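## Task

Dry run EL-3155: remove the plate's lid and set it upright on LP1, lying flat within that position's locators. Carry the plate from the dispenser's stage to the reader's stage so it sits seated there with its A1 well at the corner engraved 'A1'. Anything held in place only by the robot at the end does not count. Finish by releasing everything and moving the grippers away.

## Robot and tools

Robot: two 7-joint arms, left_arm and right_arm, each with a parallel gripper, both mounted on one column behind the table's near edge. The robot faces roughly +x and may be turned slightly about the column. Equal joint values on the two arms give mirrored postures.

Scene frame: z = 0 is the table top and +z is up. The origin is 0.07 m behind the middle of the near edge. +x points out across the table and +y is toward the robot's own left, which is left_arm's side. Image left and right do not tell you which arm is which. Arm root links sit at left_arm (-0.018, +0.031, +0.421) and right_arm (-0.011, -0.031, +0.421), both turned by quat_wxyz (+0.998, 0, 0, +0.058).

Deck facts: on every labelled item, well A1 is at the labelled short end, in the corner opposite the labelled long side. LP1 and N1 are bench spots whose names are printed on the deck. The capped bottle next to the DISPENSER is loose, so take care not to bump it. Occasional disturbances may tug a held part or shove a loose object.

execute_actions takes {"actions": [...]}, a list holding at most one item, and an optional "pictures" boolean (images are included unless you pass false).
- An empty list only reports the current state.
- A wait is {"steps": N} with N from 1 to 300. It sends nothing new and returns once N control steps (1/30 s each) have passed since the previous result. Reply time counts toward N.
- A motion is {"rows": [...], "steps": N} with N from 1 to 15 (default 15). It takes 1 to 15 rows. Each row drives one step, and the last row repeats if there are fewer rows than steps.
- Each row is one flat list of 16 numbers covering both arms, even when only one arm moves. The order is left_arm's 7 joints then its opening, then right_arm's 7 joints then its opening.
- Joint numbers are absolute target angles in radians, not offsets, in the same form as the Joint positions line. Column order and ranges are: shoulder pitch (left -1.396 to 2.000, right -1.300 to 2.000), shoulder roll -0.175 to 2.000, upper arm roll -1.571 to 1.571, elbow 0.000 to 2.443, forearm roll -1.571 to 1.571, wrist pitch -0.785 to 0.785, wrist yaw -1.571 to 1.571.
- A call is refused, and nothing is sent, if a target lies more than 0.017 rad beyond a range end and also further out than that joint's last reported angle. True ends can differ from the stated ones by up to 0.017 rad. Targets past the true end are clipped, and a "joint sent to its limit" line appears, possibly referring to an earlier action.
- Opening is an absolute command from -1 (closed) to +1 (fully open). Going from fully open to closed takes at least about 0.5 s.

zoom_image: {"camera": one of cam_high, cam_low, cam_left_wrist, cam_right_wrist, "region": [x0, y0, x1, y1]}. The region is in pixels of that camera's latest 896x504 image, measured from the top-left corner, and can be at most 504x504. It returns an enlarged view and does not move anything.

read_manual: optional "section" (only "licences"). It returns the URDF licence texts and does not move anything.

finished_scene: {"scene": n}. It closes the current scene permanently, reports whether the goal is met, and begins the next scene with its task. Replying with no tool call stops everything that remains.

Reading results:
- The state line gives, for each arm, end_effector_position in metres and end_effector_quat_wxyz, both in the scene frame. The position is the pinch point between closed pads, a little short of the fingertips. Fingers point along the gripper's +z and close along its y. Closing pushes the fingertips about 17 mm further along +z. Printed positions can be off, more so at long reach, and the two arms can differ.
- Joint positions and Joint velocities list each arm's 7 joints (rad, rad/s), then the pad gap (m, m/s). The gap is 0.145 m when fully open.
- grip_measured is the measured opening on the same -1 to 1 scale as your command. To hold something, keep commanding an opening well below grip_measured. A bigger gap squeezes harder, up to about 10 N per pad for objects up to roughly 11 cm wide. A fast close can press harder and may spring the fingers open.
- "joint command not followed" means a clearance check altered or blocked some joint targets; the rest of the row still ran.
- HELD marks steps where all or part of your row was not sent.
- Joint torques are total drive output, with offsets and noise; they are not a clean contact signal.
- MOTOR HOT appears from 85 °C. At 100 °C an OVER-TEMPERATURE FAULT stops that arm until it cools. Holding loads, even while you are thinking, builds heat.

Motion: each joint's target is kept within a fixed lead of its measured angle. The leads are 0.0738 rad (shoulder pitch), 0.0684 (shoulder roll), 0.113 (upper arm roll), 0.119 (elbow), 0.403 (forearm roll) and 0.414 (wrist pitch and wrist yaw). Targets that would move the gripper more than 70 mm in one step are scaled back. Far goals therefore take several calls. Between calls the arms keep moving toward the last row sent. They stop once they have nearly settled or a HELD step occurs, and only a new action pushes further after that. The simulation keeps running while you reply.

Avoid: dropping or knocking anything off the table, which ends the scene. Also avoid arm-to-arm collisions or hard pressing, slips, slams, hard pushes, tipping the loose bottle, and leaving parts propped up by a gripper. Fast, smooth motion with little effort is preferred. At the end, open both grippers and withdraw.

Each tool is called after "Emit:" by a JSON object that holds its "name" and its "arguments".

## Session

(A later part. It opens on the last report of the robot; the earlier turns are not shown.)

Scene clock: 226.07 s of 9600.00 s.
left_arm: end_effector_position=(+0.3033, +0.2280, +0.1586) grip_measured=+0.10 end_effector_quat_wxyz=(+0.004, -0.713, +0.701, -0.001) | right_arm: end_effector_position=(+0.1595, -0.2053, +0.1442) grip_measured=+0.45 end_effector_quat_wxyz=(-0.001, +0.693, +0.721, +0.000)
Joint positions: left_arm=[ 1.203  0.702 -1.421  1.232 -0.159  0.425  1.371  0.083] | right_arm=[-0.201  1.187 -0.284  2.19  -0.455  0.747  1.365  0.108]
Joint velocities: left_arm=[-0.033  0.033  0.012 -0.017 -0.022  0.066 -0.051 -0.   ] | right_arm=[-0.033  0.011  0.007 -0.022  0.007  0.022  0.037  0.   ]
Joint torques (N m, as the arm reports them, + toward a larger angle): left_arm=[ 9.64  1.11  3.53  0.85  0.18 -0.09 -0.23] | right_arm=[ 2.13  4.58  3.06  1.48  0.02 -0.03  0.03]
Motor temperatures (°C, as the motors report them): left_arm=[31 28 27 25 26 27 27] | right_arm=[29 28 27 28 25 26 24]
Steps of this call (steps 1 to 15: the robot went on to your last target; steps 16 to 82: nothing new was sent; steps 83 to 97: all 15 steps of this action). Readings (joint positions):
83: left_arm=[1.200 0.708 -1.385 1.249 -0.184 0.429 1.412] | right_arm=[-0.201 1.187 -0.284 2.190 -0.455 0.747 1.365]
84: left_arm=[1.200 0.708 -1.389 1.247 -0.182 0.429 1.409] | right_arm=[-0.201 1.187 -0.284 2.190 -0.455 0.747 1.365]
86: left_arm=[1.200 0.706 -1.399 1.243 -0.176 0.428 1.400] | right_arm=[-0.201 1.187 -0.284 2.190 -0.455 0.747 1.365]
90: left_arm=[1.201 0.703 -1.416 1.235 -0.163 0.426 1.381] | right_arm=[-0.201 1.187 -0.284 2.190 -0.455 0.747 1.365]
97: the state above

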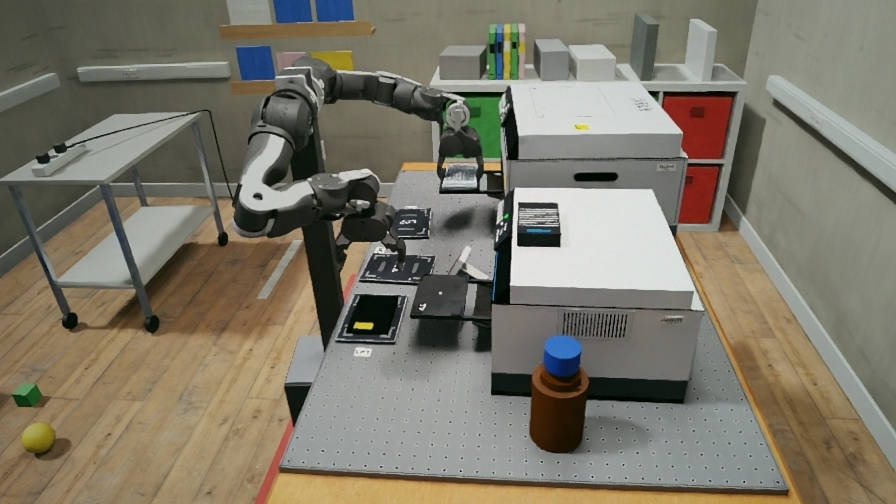

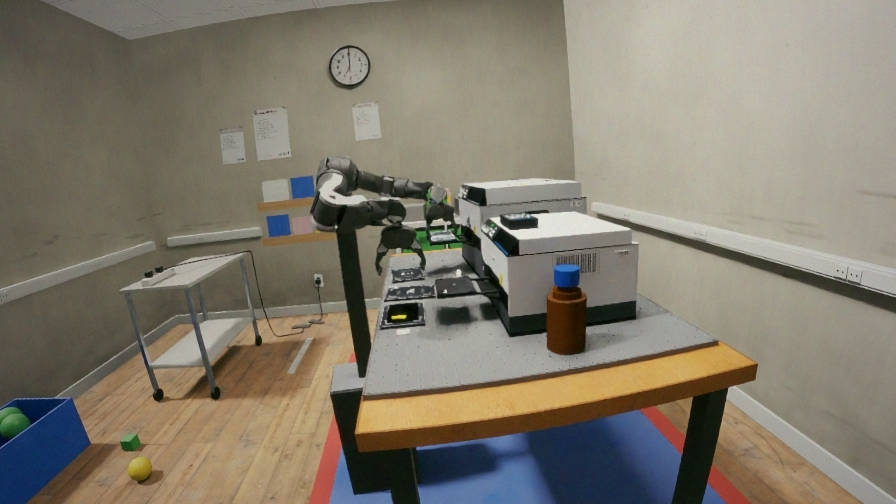

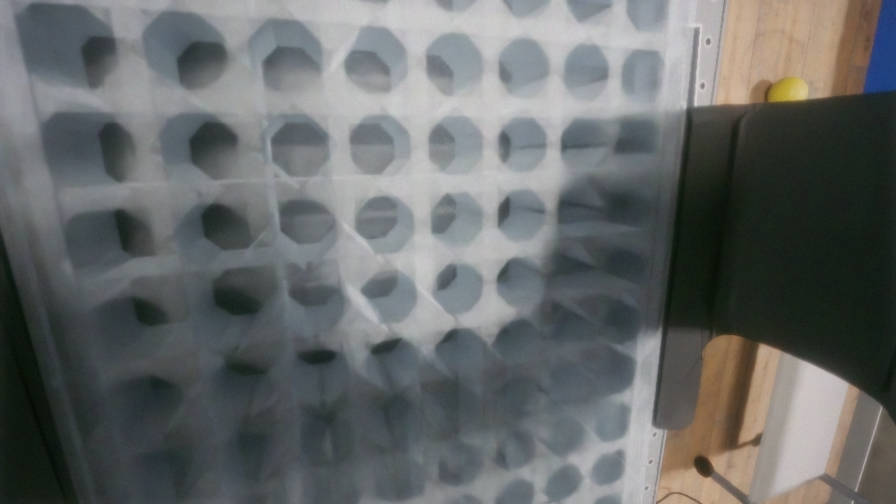

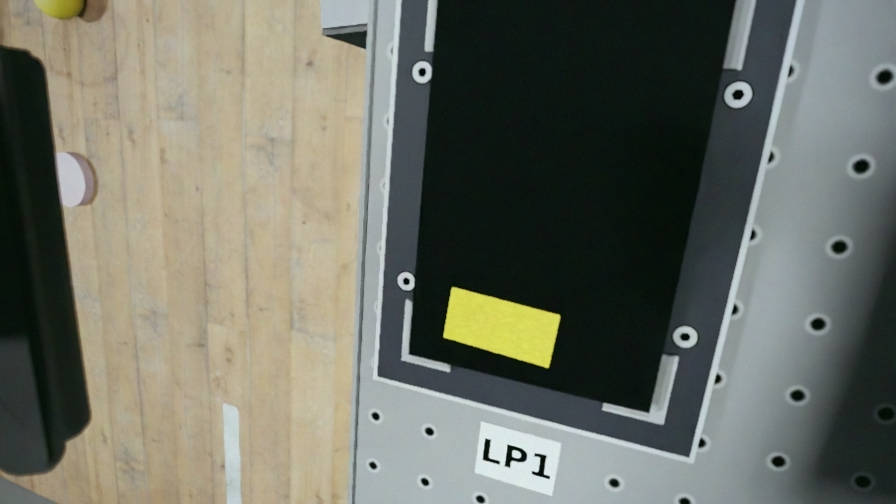

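Emit:
{"name": "execute_actions", "arguments": {"actions": [{"rows":[[1.2,0.7,-1.4275,1.231,-0.155,0.422,1.364,-0.5,-0.2,1.188,-0.281,2.189,-0.457,0.75,1.364,0.45],[1.2,0.7,-1.4275,1.231,-0.155,0.422,1.364,-0.2,-0.2,1.188,-0.281,2.189,-0.457,0.75,1.364,0.45],[1.2,0.7,-1.4275,1.231,-0.155,0.422,1.364,0,-0.2,1.188,-0.281,2.189,-0.457,0.75,1.364,0.45],[1.2,0.7,-1.4275,1.231,-0.155,0.422,1.364,0.08,-0.2,1.188,-0.281,2.189,-0.457,0.75,1.364,0.45],[1.2,0.7,-1.4275,1.231,-0.155,0.422,1.364,0.14,-0.2,1.188,-0.281,2.189,-0.457,0.75,1.364,0.45],[1.2,0.7,-1.4275,1.231,-0.155,0.422,1.364,0.2,-0.2,1.188,-0.281,2.189,-0.457,0.75,1.364,0.45],[1.2,0.7,-1.4275,1.231,-0.155,0.422,1.364,0.3,-0.2,1.188,-0.281,2.189,-0.457,0.75,1.364,0.45],[1.2,0.7,-1.4275,1.231,-0.155,0.422,1.364,0.4,-0.2,1.188,-0.281,2.189,-0.457,0.75,1.364,0.45]],"steps":12}], "pictures": false}}

Emit:
{"name": "execute_actions", "arguments": {"actions": [{"rows":[[1.206,0.706,-1.409,1.247,-0.168,0.425,1.391,0.4,-0.2,1.188,-0.281,2.189,-0.457,0.75,1.364,0.45],[1.212,0.713,-1.39,1.262,-0.181,0.428,1.418,0.4,-0.2,1.188,-0.281,2.189,-0.457,0.75,1.364,0.45],[1.218,0.719,-1.371,1.278,-0.194,0.431,1.446,0.4,-0.2,1.188,-0.281,2.189,-0.457,0.75,1.364,0.45],[1.224,0.726,-1.352,1.293,-0.207,0.434,1.473,0.4,-0.2,1.188,-0.281,2.189,-0.457,0.75,1.364,0.45],[1.23,0.732,-1.333,1.309,-0.22,0.437,1.5,0.4,-0.2,1.188,-0.281,2.189,-0.457,0.75,1.364,0.45],[1.27,0.734,-1.36,1.317,-0.2,0.437,1.51,0.4,-0.2,1.188,-0.281,2.189,-0.457,0.75,1.364,0.45],[1.31,0.737,-1.387,1.325,-0.18,0.44,1.52,0.4,-0.2,1.188,-0.281,2.189,-0.457,0.75,1.364,0.45],[1.35,0.74,-1.414,1.333,-0.16,0.44,1.53,0.4,-0.2,1.188,-0.281,2.189,-0.457,0.75,1.364,0.45],[1.39,0.742,-1.441,1.341,-0.14,0.445,1.54,0.4,-0.2,1.188,-0.281,2.189,-0.457,0.75,1.364,0.45],[1.43,0.745,-1.468,1.349,-0.12,0.445,1.55,0.4,-0.2,1.188,-0.281,2.189,-0.457,0.75,1.364,0.45],[1.47,0.748,-1.495,1.357,-0.1,0.45,1.56,0.4,-0.2,1.188,-0.281,2.189,-0.457,0.75,1.364,0.45]],"steps":15}]}}

Emit:
{"name": "zoom_image", "arguments": {"camera": "cam_high", "region": [425,150,505,200]}}

Scene clock: 232.20 s of 9600.00 s.
left_arm: end_effector_position=(+0.3031, +0.2277, +0.1584) grip_measured=+0.40 end_effector_quat_wxyz=(+0.003, -0.713, +0.701, -0.001) | right_arm: end_effector_position=(+0.1595, -0.2053, +0.1442) grip_measured=+0.45 end_effector_quat_wxyz=(-0.001, +0.693, +0.721, +0.000)
Joint positions: left_arm=[ 1.203  0.702 -1.422  1.232 -0.156  0.425  1.37   0.105] | right_arm=[-0.201  1.187 -0.284  2.19  -0.455  0.747  1.365  0.108]
Joint velocities: left_arm=[ 0.055 -0.055  0.002  0.017  0.051  0.007  0.037  0.   ] | right_arm=[-0.099 -0.011  0.017  0.002 -0.125  0.007 -0.022 -0.   ]
Joint torques (N m, as the arm reports them, + toward a larger angle): left_arm=[ 9.57  1.13  3.69  0.79  0.08 -0.08 -0.21] | right_arm=[2.36 4.49 3.14 1.33 0.01 0.02 0.02]
Motor temperatures (°C, as the motors report them): left_arm=[31 28 27 25 26 27 27] | right_arm=[29 28 28 28 25 26 24]
Steps of this call (steps 1 to 15: the robot went on to your last target; steps 16 to 90: nothing new was sent; then 2.73 s passed at rest; steps 91 to 102: all 12 steps of this action). Readings (joint positions):
91: left_arm=[1.203 0.702 -1.421 1.232 -0.159 0.425 1.371] | right_arm=[-0.201 1.187 -0.284 2.190 -0.455 0.747 1.365]
92: left_arm=[1.203 0.702 -1.421 1.232 -0.159 0.425 1.371] | right_arm=[-0.201 1.187 -0.284 2.190 -0.455 0.747 1.365]
94: left_arm=[1.203 0.702 -1.421 1.232 -0.159 0.425 1.370] | right_arm=[-0.201 1.187 -0.284 2.190 -0.455 0.747 1.365]
98: left_arm=[1.203 0.702 -1.422 1.232 -0.157 0.425 1.370] | right_arm=[-0.201 1.187 -0.284 2.190 -0.455 0.747 1.365]
102: the state above

Scene clock: 232.70 s of 9600.00 s.
left_arm: end_effector_position=(+0.3057, +0.2230, +0.2408) grip_measured=+0.40 end_effector_quat_wxyz=(+0.020, -0.690, +0.723, -0.001) | right_arm: end_effector_position=(+0.1595, -0.2053, +0.1442) grip_measured=+0.45 end_effector_quat_wxyz=(-0.001, +0.693, +0.721, +0.000)
Joint positions: left_arm=[ 1.472  0.747 -1.49   1.358 -0.103  0.447  1.553  0.105] | right_arm=[-0.201  1.187 -0.284  2.19  -0.455  0.747  1.365  0.108]
Joint velocities: left_arm=[-0.187  0.011 -0.1   -0.017  0.037  0.066 -0.022 -0.   ] | right_arm=[-0.077  0.033  0.007  0.027  0.051 -0.007  0.066 -0.   ]
Joint torques (N m, as the arm reports them, + toward a larger angle): left_arm=[10.24  1.07  4.47  0.3   0.07  0.11  0.1 ] | right_arm=[1.98 4.16 3.09 1.34 0.01 0.   0.01]
Motor temperatures (°C, as the motors report them): left_arm=[31 28 27 25 26 27 27] | right_arm=[29 28 28 28 25 26 24]
Steps of this call (steps 1 to 15: all 15 steps of this action). Readings (joint positions):
1: left_arm=[1.203 0.705 -1.418 1.241 -0.162 0.425 1.375] | right_arm=[-0.201 1.187 -0.284 2.190 -0.455 0.747 1.365]
2: left_arm=[1.203 0.711 -1.403 1.258 -0.170 0.425 1.392] | right_arm=[-0.201 1.187 -0.284 2.190 -0.455 0.747 1.365]
4: left_arm=[1.219 0.723 -1.359 1.291 -0.191 0.428 1.438] | right_arm=[-0.201 1.187 -0.284 2.190 -0.455 0.747 1.365]
8: left_arm=[1.350 0.740 -1.407 1.329 -0.180 0.436 1.509] | right_arm=[-0.201 1.187 -0.284 2.190 -0.455 0.747 1.365]
15: the state above

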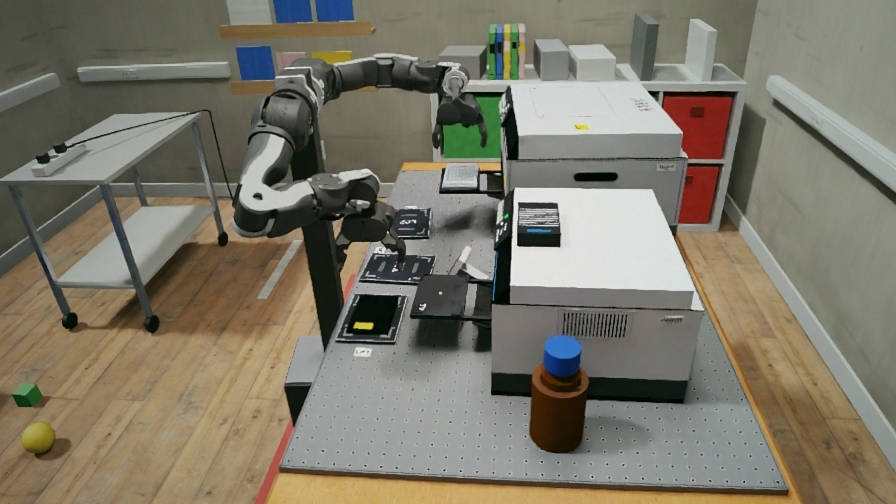

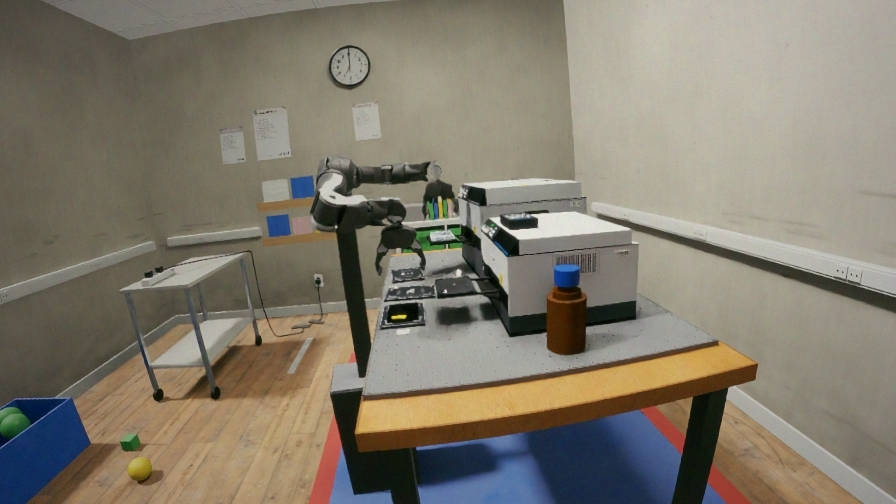

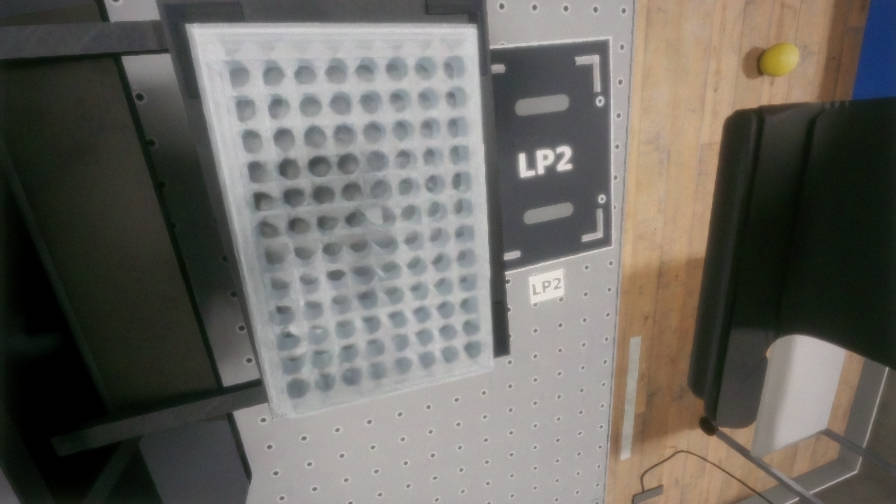

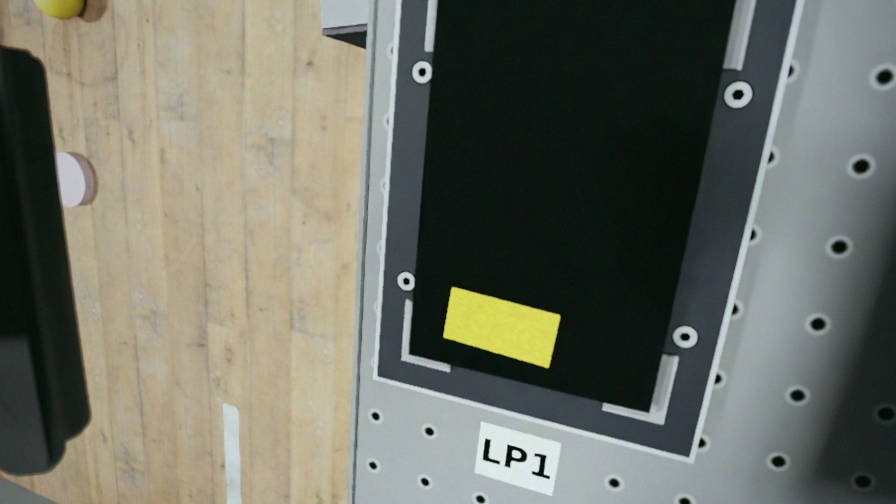

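Region (425, 150, 505, 200) of cam_high's 896x504 image, scaled by 6.300, with more detail than that image has; it fills the top 315 rows of this view, and the rest is white.

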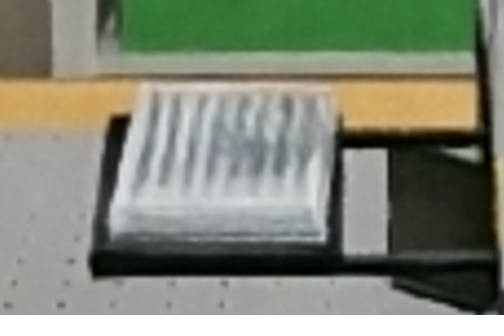

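Emit:
{"name": "zoom_image", "arguments": {"camera": "cam_left_wrist", "region": [130,0,550,430]}}

Region (130, 0, 550, 430) of cam_left_wrist's 896x504 image, scaled by 1.172, with more detail than that image has; it fills the left 492 columns of this view, and the rest is white.

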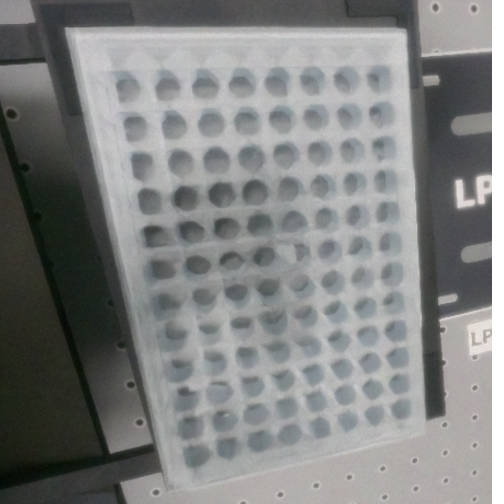

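Emit:
{"name": "execute_actions", "arguments": {"actions": [{"rows":[[1.43,0.745,-1.468,1.349,-0.12,0.445,1.55,0.4,-0.2,1.188,-0.281,2.189,-0.457,0.75,1.364,0.45],[1.39,0.742,-1.441,1.341,-0.14,0.445,1.54,0.4,-0.2,1.188,-0.281,2.189,-0.457,0.75,1.364,0.45],[1.35,0.74,-1.414,1.333,-0.16,0.44,1.53,0.4,-0.2,1.188,-0.281,2.189,-0.457,0.75,1.364,0.45],[1.31,0.737,-1.387,1.325,-0.18,0.44,1.52,0.4,-0.2,1.188,-0.281,2.189,-0.457,0.75,1.364,0.45],[1.27,0.734,-1.36,1.317,-0.2,0.437,1.51,0.4,-0.2,1.188,-0.281,2.189,-0.457,0.75,1.364,0.45],[1.23,0.732,-1.333,1.309,-0.22,0.437,1.5,0.4,-0.2,1.188,-0.281,2.189,-0.457,0.75,1.364,0.45],[1.226,0.728,-1.345,1.299,-0.212,0.435,1.483,0.4,-0.2,1.188,-0.281,2.189,-0.457,0.75,1.364,0.45],[1.222,0.724,-1.357,1.289,-0.204,0.433,1.466,0.4,-0.2,1.188,-0.281,2.189,-0.457,0.75,1.364,0.45],[1.218,0.72,-1.369,1.28,-0.196,0.431,1.449,0.4,-0.2,1.188,-0.281,2.189,-0.457,0.75,1.364,0.45],[1.215,0.716,-1.38,1.27,-0.188,0.43,1.432,0.4,-0.2,1.188,-0.281,2.189,-0.457,0.75,1.364,0.45],[1.211,0.712,-1.392,1.26,-0.18,0.428,1.415,0.4,-0.2,1.188,-0.281,2.189,-0.457,0.75,1.364,0.45],[1.207,0.708,-1.404,1.25,-0.171,0.426,1.398,0.4,-0.2,1.188,-0.281,2.189,-0.457,0.75,1.364,0.45],[1.204,0.704,-1.416,1.241,-0.163,0.424,1.381,0.4,-0.2,1.188,-0.281,2.189,-0.457,0.75,1.364,0.45],[1.2,0.7,-1.4275,1.231,-0.155,0.422,1.364,0.4,-0.2,1.188,-0.281,2.189,-0.457,0.75,1.364,0.45]],"steps":15}], "pictures": false}}

Emit:
{"name": "execute_actions", "arguments": {"actions": [{"rows":[[1.2,0.7,-1.4275,1.231,-0.155,0.422,1.364,0.35,-0.2,1.188,-0.281,2.189,-0.457,0.75,1.364,0.45],[1.2,0.7,-1.4275,1.231,-0.155,0.422,1.364,0.3,-0.2,1.188,-0.281,2.189,-0.457,0.75,1.364,0.45],[1.2,0.7,-1.4275,1.231,-0.155,0.422,1.364,0.25,-0.2,1.188,-0.281,2.189,-0.457,0.75,1.364,0.45],[1.2,0.7,-1.4275,1.231,-0.155,0.422,1.364,0.2,-0.2,1.188,-0.281,2.189,-0.457,0.75,1.364,0.45],[1.2,0.7,-1.4275,1.231,-0.155,0.422,1.364,0.16,-0.2,1.188,-0.281,2.189,-0.457,0.75,1.364,0.45],[1.2,0.7,-1.4275,1.231,-0.155,0.422,1.364,0.12,-0.2,1.188,-0.281,2.189,-0.457,0.75,1.364,0.45],[1.2,0.7,-1.4275,1.231,-0.155,0.422,1.364,0.08,-0.2,1.188,-0.281,2.189,-0.457,0.75,1.364,0.45],[1.2,0.7,-1.4275,1.231,-0.155,0.422,1.364,0.03,-0.2,1.188,-0.281,2.189,-0.457,0.75,1.364,0.45],[1.2,0.7,-1.4275,1.231,-0.155,0.422,1.364,-0.1,-0.2,1.188,-0.281,2.189,-0.457,0.75,1.364,0.45],[1.2,0.7,-1.4275,1.231,-0.155,0.422,1.364,-0.4,-0.2,1.188,-0.281,2.189,-0.457,0.75,1.364,0.45],[1.2,0.7,-1.4275,1.231,-0.155,0.422,1.364,-0.8,-0.2,1.188,-0.281,2.189,-0.457,0.75,1.364,0.45]],"steps":15}]}}

Scene clock: 239.93 s of 9600.00 s.
left_arm: end_effector_position=(+0.3004, +0.2287, +0.1564) grip_measured=+0.40 end_effector_quat_wxyz=(+0.001, -0.713, +0.701, +0.007) | right_arm: end_effector_position=(+0.1595, -0.2053, +0.1442) grip_measured=+0.45 end_effector_quat_wxyz=(-0.001, +0.693, +0.721, +0.000)
Joint positions: left_arm=[ 1.199  0.701 -1.426  1.23  -0.162  0.427  1.38   0.105] | right_arm=[-0.201  1.187 -0.284  2.19  -0.455  0.747  1.365  0.108]
Joint velocities: left_arm=[-0.143  0.077 -0.037  0.002  0.125 -0.051 -0.154 -0.   ] | right_arm=[-0.077  0.033 -0.002 -0.017 -0.066 -0.037  0.037 -0.   ]
Joint torques (N m, as the arm reports them, + toward a larger angle): left_arm=[10.69  1.32  4.52  1.17  0.12 -0.07 -0.25] | right_arm=[2.06 4.43 3.23 1.39 0.01 0.01 0.  ]
Motor temperatures (°C, as the motors report them): left_arm=[31 28 27 25 26 27 27] | right_arm=[29 28 28 28 25 26 24]
Steps of this call (steps 1 to 15: the robot went on to your last target; steps 16 to 90: nothing new was sent; then 3.73 s passed at rest; steps 91 to 105: all 15 steps of this action). Readings (joint positions):
91: left_arm=[1.449 0.746 -1.466 1.353 -0.108 0.447 1.554] | right_arm=[-0.201 1.187 -0.284 2.190 -0.455 0.747 1.365]
92: left_arm=[1.409 0.743 -1.433 1.343 -0.122 0.447 1.550] | right_arm=[-0.201 1.187 -0.284 2.190 -0.455 0.747 1.365]
94: left_arm=[1.314 0.738 -1.392 1.327 -0.157 0.444 1.534] | right_arm=[-0.201 1.187 -0.284 2.190 -0.455 0.747 1.365]
98: left_arm=[1.216 0.727 -1.354 1.290 -0.204 0.438 1.491] | right_arm=[-0.201 1.187 -0.284 2.190 -0.455 0.747 1.365]
105: the state above

Scene clock: 240.43 s of 9600.00 s.
left_arm: end_effector_position=(+0.3027, +0.2281, +0.1567) grip_measured=+0.12 end_effector_quat_wxyz=(+0.004, -0.712, +0.702, +0.000) | right_arm: end_effector_position=(+0.1595, -0.2053, +0.1442) grip_measured=+0.45 end_effector_quat_wxyz=(-0.001, +0.693, +0.721, +0.000)
Joint positions: left_arm=[ 1.2    0.701 -1.426  1.23  -0.157  0.424  1.366  0.084] | right_arm=[-0.201  1.187 -0.284  2.19  -0.455  0.747  1.365  0.108]
Joint velocities: left_arm=[-0.033 -0.011 -0.012  0.002  0.037 -0.022  0.051 -0.   ] | right_arm=[-0.055  0.011  0.007  0.007 -0.037 -0.051 -0.081  0.   ]
Joint torques (N m, as the arm reports them, + toward a larger angle): left_arm=[10.12  1.32  4.43  1.14  0.11 -0.07 -0.1 ] | right_arm=[ 2.17  4.61  2.89  1.43  0.03 -0.01 -0.01]
Motor temperatures (°C, as the motors report them): left_arm=[31 28 27 25 26 27 27] | right_arm=[29 28 28 28 25 26 24]
Steps of this call (steps 1 to 15: all 15 steps of this action). Readings (joint positions):
1: left_arm=[1.198 0.701 -1.426 1.230 -0.159 0.426 1.376] | right_arm=[-0.201 1.187 -0.284 2.190 -0.455 0.747 1.365]
2: left_arm=[1.199 0.701 -1.426 1.230 -0.158 0.425 1.373] | right_arm=[-0.201 1.187 -0.284 2.190 -0.455 0.747 1.365]
4: left_arm=[1.200 0.701 -1.426 1.230 -0.157 0.425 1.371] | right_arm=[-0.201 1.187 -0.284 2.190 -0.455 0.747 1.365]
8: left_arm=[1.200 0.701 -1.426 1.230 -0.157 0.424 1.366] | right_arm=[-0.201 1.187 -0.284 2.190 -0.455 0.747 1.365]
15: the state above

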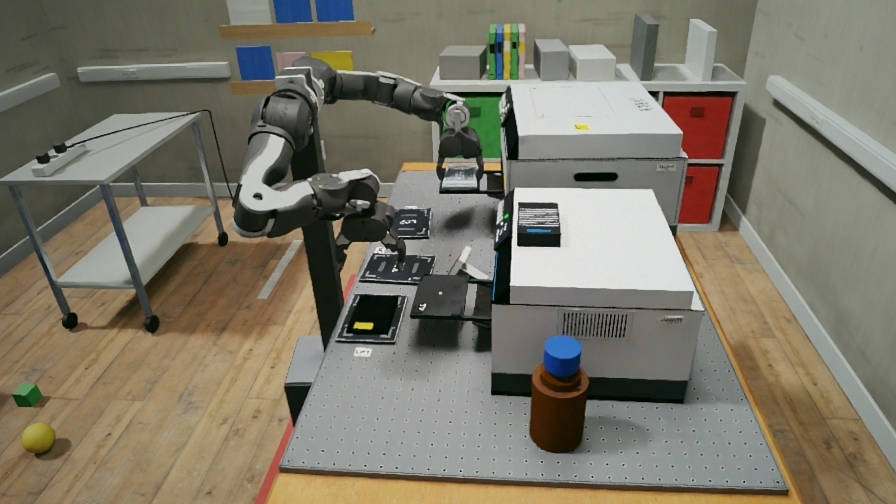

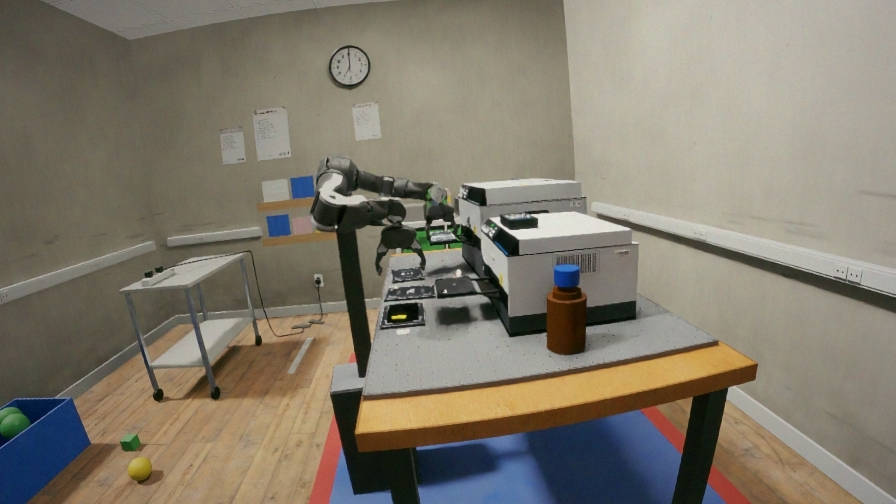

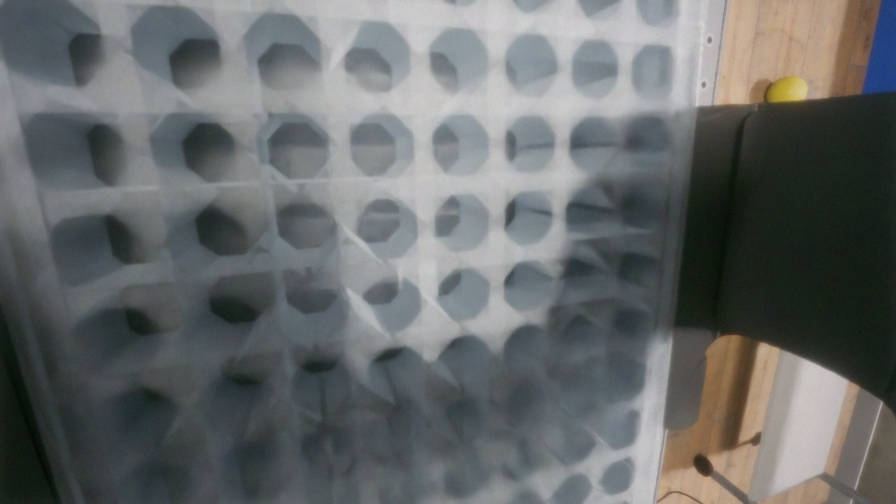

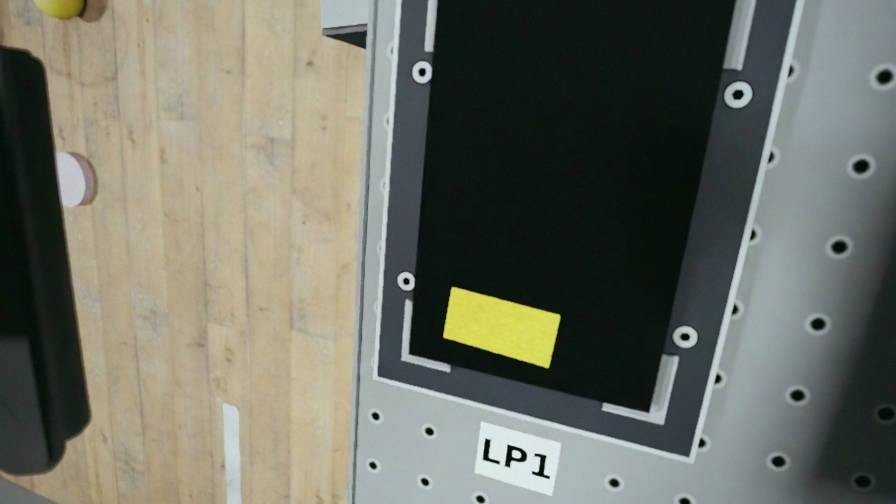

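Emit:
{"name": "execute_actions", "arguments": {"actions": [{"rows":[[1.2,0.699,-1.425,1.233,-0.157,0.432,1.368,-0.8,-0.2,1.188,-0.281,2.189,-0.457,0.75,1.364,0.45],[1.2,0.698,-1.425,1.235,-0.157,0.439,1.368,-0.8,-0.2,1.188,-0.281,2.189,-0.457,0.75,1.364,0.45],[1.2,0.696,-1.425,1.237,-0.157,0.446,1.368,-0.8,-0.2,1.188,-0.281,2.189,-0.457,0.75,1.364,0.45],[1.2,0.695,-1.425,1.239,-0.157,0.453,1.368,-0.8,-0.2,1.188,-0.281,2.189,-0.457,0.75,1.364,0.45],[1.2,0.694,-1.425,1.241,-0.157,0.46,1.368,-0.8,-0.2,1.188,-0.281,2.189,-0.457,0.75,1.364,0.45],[1.2,0.693,-1.425,1.243,-0.157,0.468,1.368,-0.8,-0.2,1.188,-0.281,2.189,-0.457,0.75,1.364,0.45]],"steps":14}]}}

Emit:
{"name": "zoom_image", "arguments": {"camera": "cam_high", "region": [425,150,505,200]}}

Scene clock: 243.63 s of 9600.00 s.
left_arm: end_effector_position=(+0.3022, +0.2248, +0.1572) grip_measured=+0.12 end_effector_quat_wxyz=(-0.006, +0.721, -0.693, -0.002) | right_arm: end_effector_position=(+0.1595, -0.2053, +0.1442) grip_measured=+0.45 end_effector_quat_wxyz=(-0.001, +0.693, +0.721, +0.000)
Joint positions: left_arm=[ 1.2    0.696 -1.426  1.242 -0.158  0.464  1.368  0.084] | right_arm=[-0.201  1.187 -0.284  2.19  -0.455  0.747  1.365  0.108]
Joint velocities: left_arm=[-0.077  0.011 -0.007  0.007  0.022 -0.007 -0.007 -0.   ] | right_arm=[-0.011  0.011 -0.002  0.002  0.037  0.007 -0.007 -0.   ]
Joint torques (N m, as the arm reports them, + toward a larger angle): left_arm=[10.15  0.99  5.04  1.33  0.08  0.12 -0.01] | right_arm=[2.18 4.35 2.91 1.38 0.01 0.01 0.07]
Motor temperatures (°C, as the motors report them): left_arm=[31 28 27 25 26 27 27] | right_arm=[29 28 28 28 25 26 24]
Steps of this call (steps 1 to 15: the robot went on to your last target; steps 16 to 82: nothing new was sent; steps 83 to 96: all 14 steps of this action). Readings (joint positions):
83: left_arm=[1.200 0.701 -1.426 1.231 -0.157 0.426 1.366] | right_arm=[-0.201 1.187 -0.284 2.190 -0.455 0.747 1.365]
84: left_arm=[1.200 0.701 -1.426 1.233 -0.158 0.430 1.366] | right_arm=[-0.201 1.187 -0.284 2.190 -0.455 0.747 1.365]
86: left_arm=[1.200 0.698 -1.426 1.237 -0.158 0.442 1.366] | right_arm=[-0.201 1.187 -0.284 2.190 -0.455 0.747 1.365]
90: left_arm=[1.200 0.696 -1.426 1.242 -0.159 0.463 1.367] | right_arm=[-0.201 1.187 -0.284 2.190 -0.455 0.747 1.365]
96: the state above

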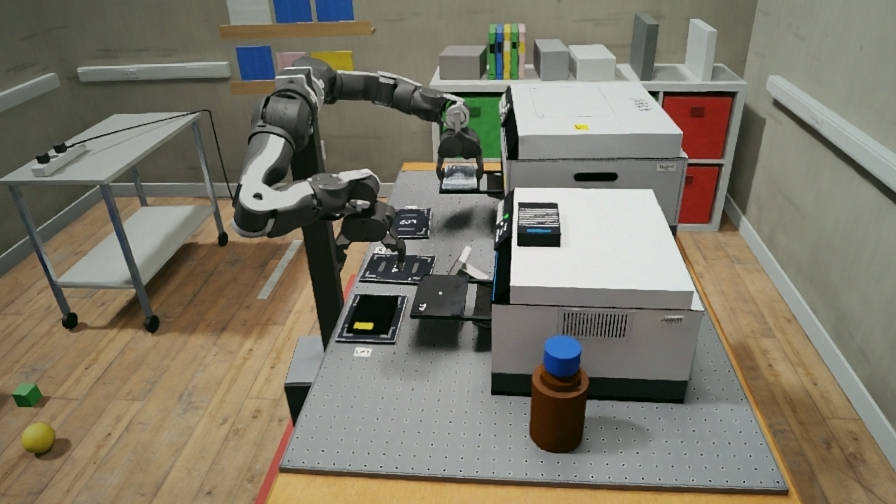

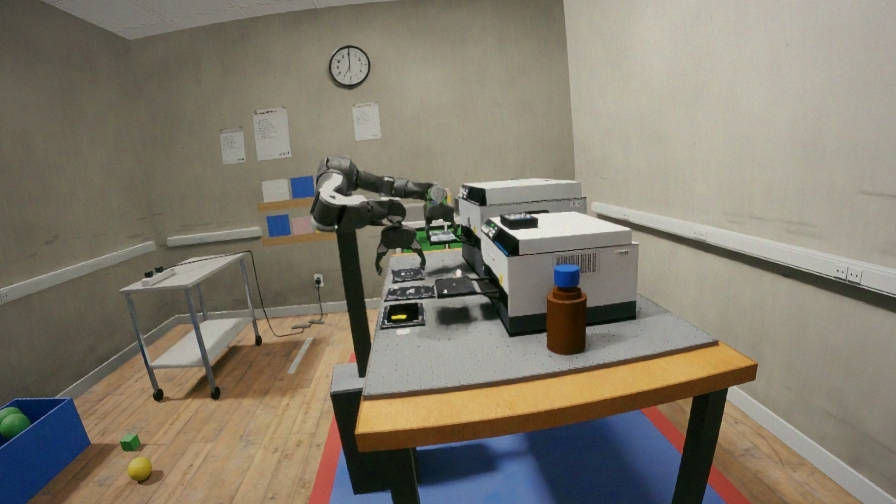

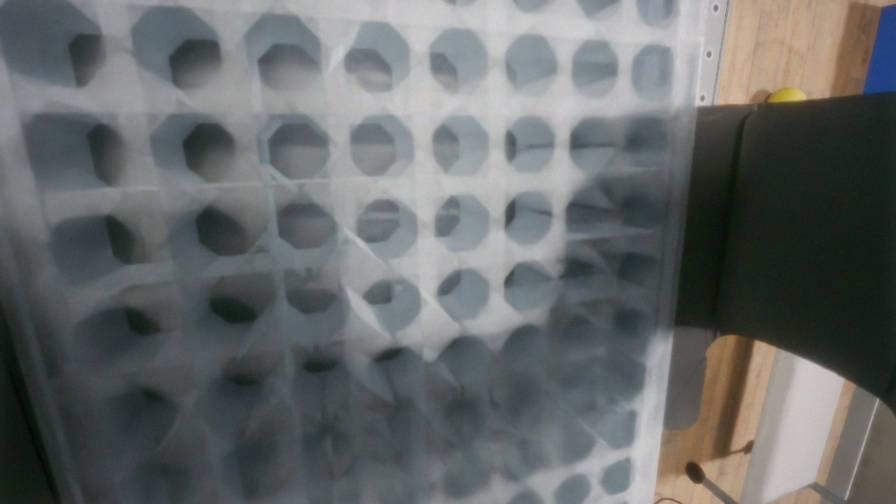

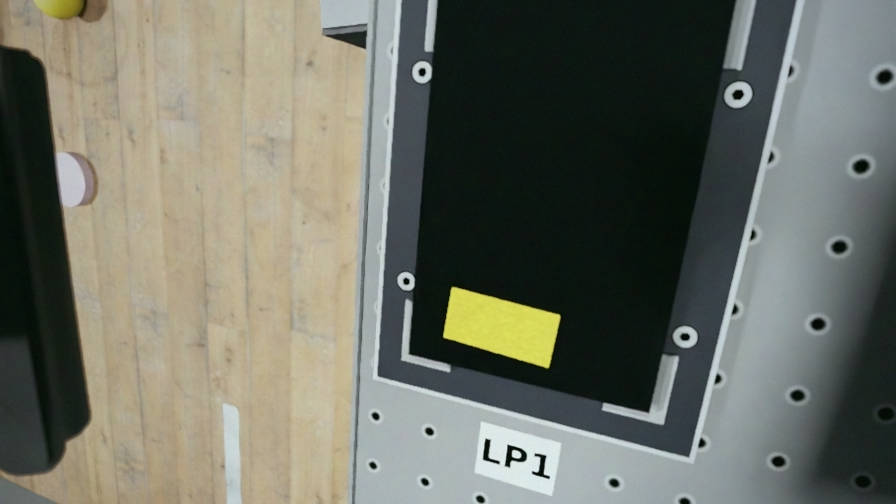

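Region (425, 150, 505, 200) of cam_high's 896x504 image, scaled by 6.300, with more detail than that image has; it fills the top 315 rows of this view, and the rest is white.

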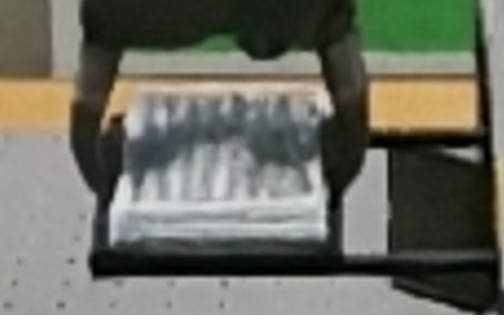

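Emit:
{"name": "execute_actions", "arguments": {"actions": [{"rows":[[1.2,0.693,-1.425,1.243,-0.151,0.468,1.374,-0.8,-0.2,1.188,-0.281,2.189,-0.457,0.75,1.364,0.45],[1.2,0.693,-1.425,1.243,-0.145,0.468,1.378,-0.8,-0.2,1.188,-0.281,2.189,-0.457,0.75,1.364,0.45],[1.2,0.693,-1.425,1.243,-0.145,0.468,1.378,-0.8,-0.2,1.188,-0.281,2.189,-0.457,0.75,1.364,0.45],[1.2,0.693,-1.425,1.243,-0.145,0.468,1.378,-0.8,-0.2,1.188,-0.281,2.189,-0.457,0.75,1.364,0.45],[1.2,0.693,-1.431,1.243,-0.145,0.468,1.37,-0.8,-0.2,1.188,-0.281,2.189,-0.457,0.75,1.364,0.45],[1.2,0.692,-1.435,1.241,-0.142,0.468,1.363,-0.8,-0.2,1.188,-0.281,2.189,-0.457,0.75,1.364,0.45],[1.2,0.6915,-1.44,1.239,-0.139,0.468,1.358,-0.8,-0.2,1.188,-0.281,2.189,-0.457,0.75,1.364,0.45],[1.2,0.691,-1.444,1.237,-0.135,0.468,1.353,-0.8,-0.2,1.188,-0.281,2.189,-0.457,0.75,1.364,0.45],[1.2,0.69,-1.449,1.235,-0.132,0.468,1.348,-0.8,-0.2,1.188,-0.281,2.189,-0.457,0.75,1.364,0.45]],"steps":15}]}}

Emit:
{"name": "zoom_image", "arguments": {"camera": "cam_high", "region": [425,150,505,200]}}

Scene clock: 248.10 s of 9600.00 s.
left_arm: end_effector_position=(+0.3009, +0.2246, +0.1552) grip_measured=+0.12 end_effector_quat_wxyz=(-0.001, +0.724, -0.690, -0.003) | right_arm: end_effector_position=(+0.1595, -0.2053, +0.1442) grip_measured=+0.45 end_effector_quat_wxyz=(-0.001, +0.693, +0.721, +0.000)
Joint positions: left_arm=[ 1.204  0.695 -1.441  1.236 -0.14   0.469  1.36   0.084] | right_arm=[-0.201  1.187 -0.284  2.19  -0.455  0.747  1.365  0.108]
Joint velocities: left_arm=[-0.011 -0.033  0.007 -0.002 -0.066 -0.066 -0.095 -0.   ] | right_arm=[-0.077 -0.099 -0.022  0.002 -0.007 -0.066  0.007  0.   ]
Joint torques (N m, as the arm reports them, + toward a larger angle): left_arm=[ 9.18  0.51  3.19  0.88  0.33 -0.02 -0.4 ] | right_arm=[ 2.2   4.41  3.18  1.46 -0.02  0.04 -0.04]
Motor temperatures (°C, as the motors report them): left_arm=[31 28 28 25 26 27 27] | right_arm=[29 28 28 28 25 26 24]
Steps of this call (steps 1 to 15: the robot went on to your last target; steps 16 to 90: nothing new was sent; then 0.97 s passed at rest; steps 91 to 105: all 15 steps of this action). Readings (joint positions):
91: left_arm=[1.200 0.696 -1.426 1.242 -0.157 0.465 1.368] | right_arm=[-0.201 1.187 -0.284 2.190 -0.455 0.747 1.365]
92: left_arm=[1.200 0.696 -1.426 1.242 -0.155 0.467 1.369] | right_arm=[-0.201 1.187 -0.284 2.190 -0.455 0.747 1.365]
94: left_arm=[1.200 0.696 -1.426 1.242 -0.154 0.468 1.370] | right_arm=[-0.201 1.187 -0.284 2.190 -0.455 0.747 1.365]
98: left_arm=[1.201 0.695 -1.437 1.238 -0.145 0.469 1.362] | right_arm=[-0.201 1.187 -0.284 2.190 -0.455 0.747 1.365]
105: the state above

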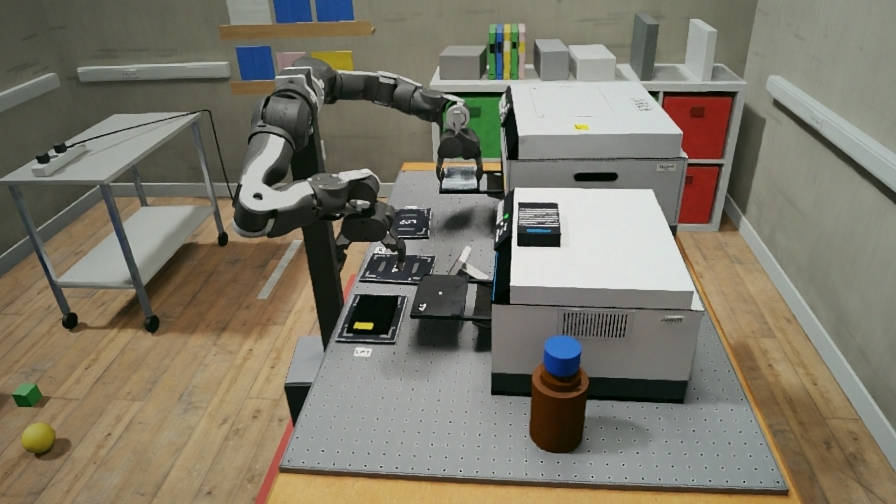

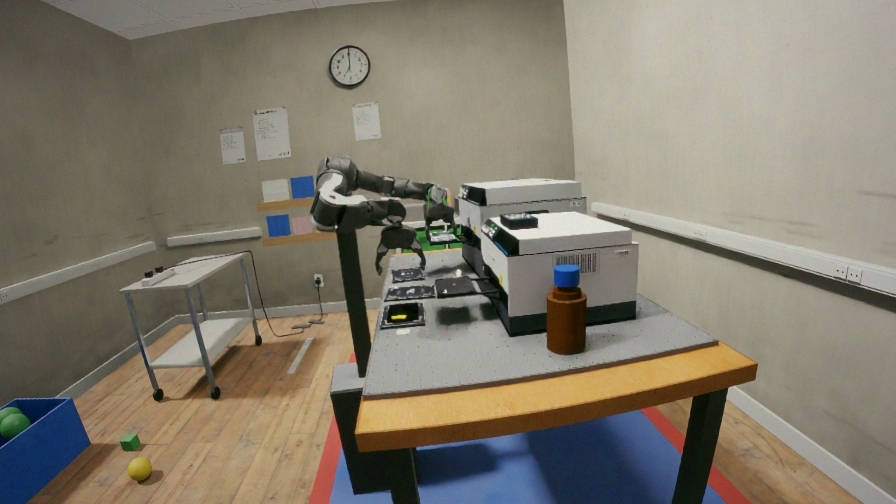

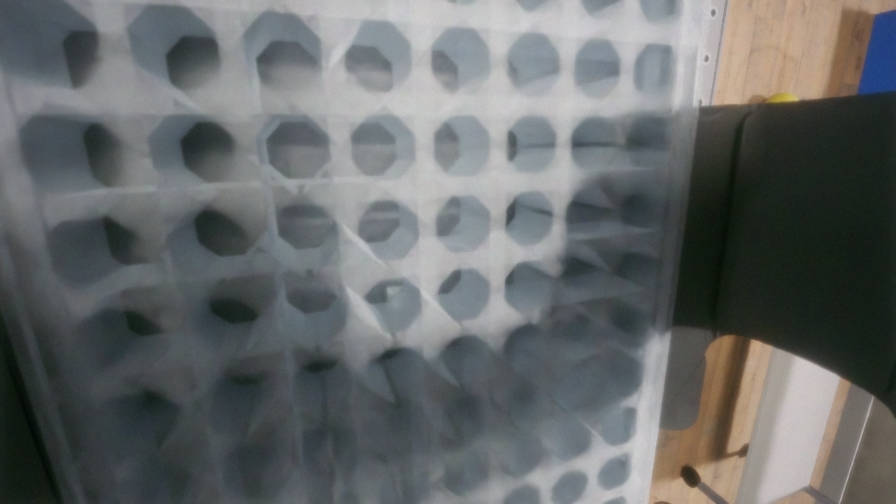

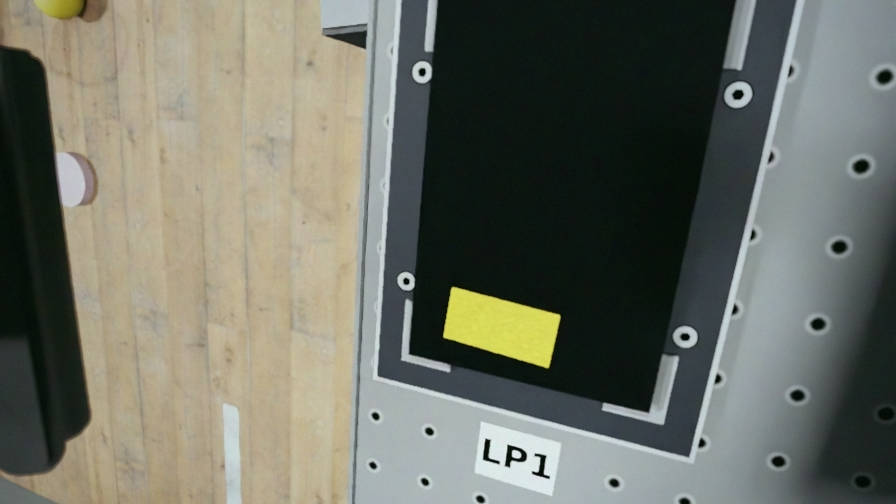

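Region (425, 150, 505, 200) of cam_high's 896x504 image, scaled by 6.300, with more detail than that image has; it fills the top 315 rows of this view, and the rest is white.

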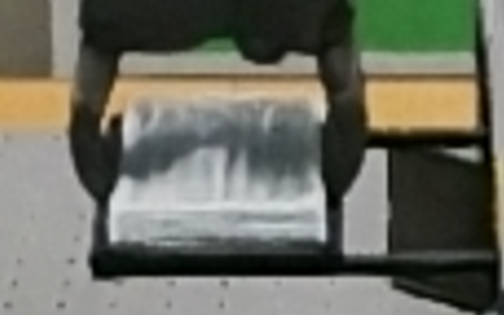

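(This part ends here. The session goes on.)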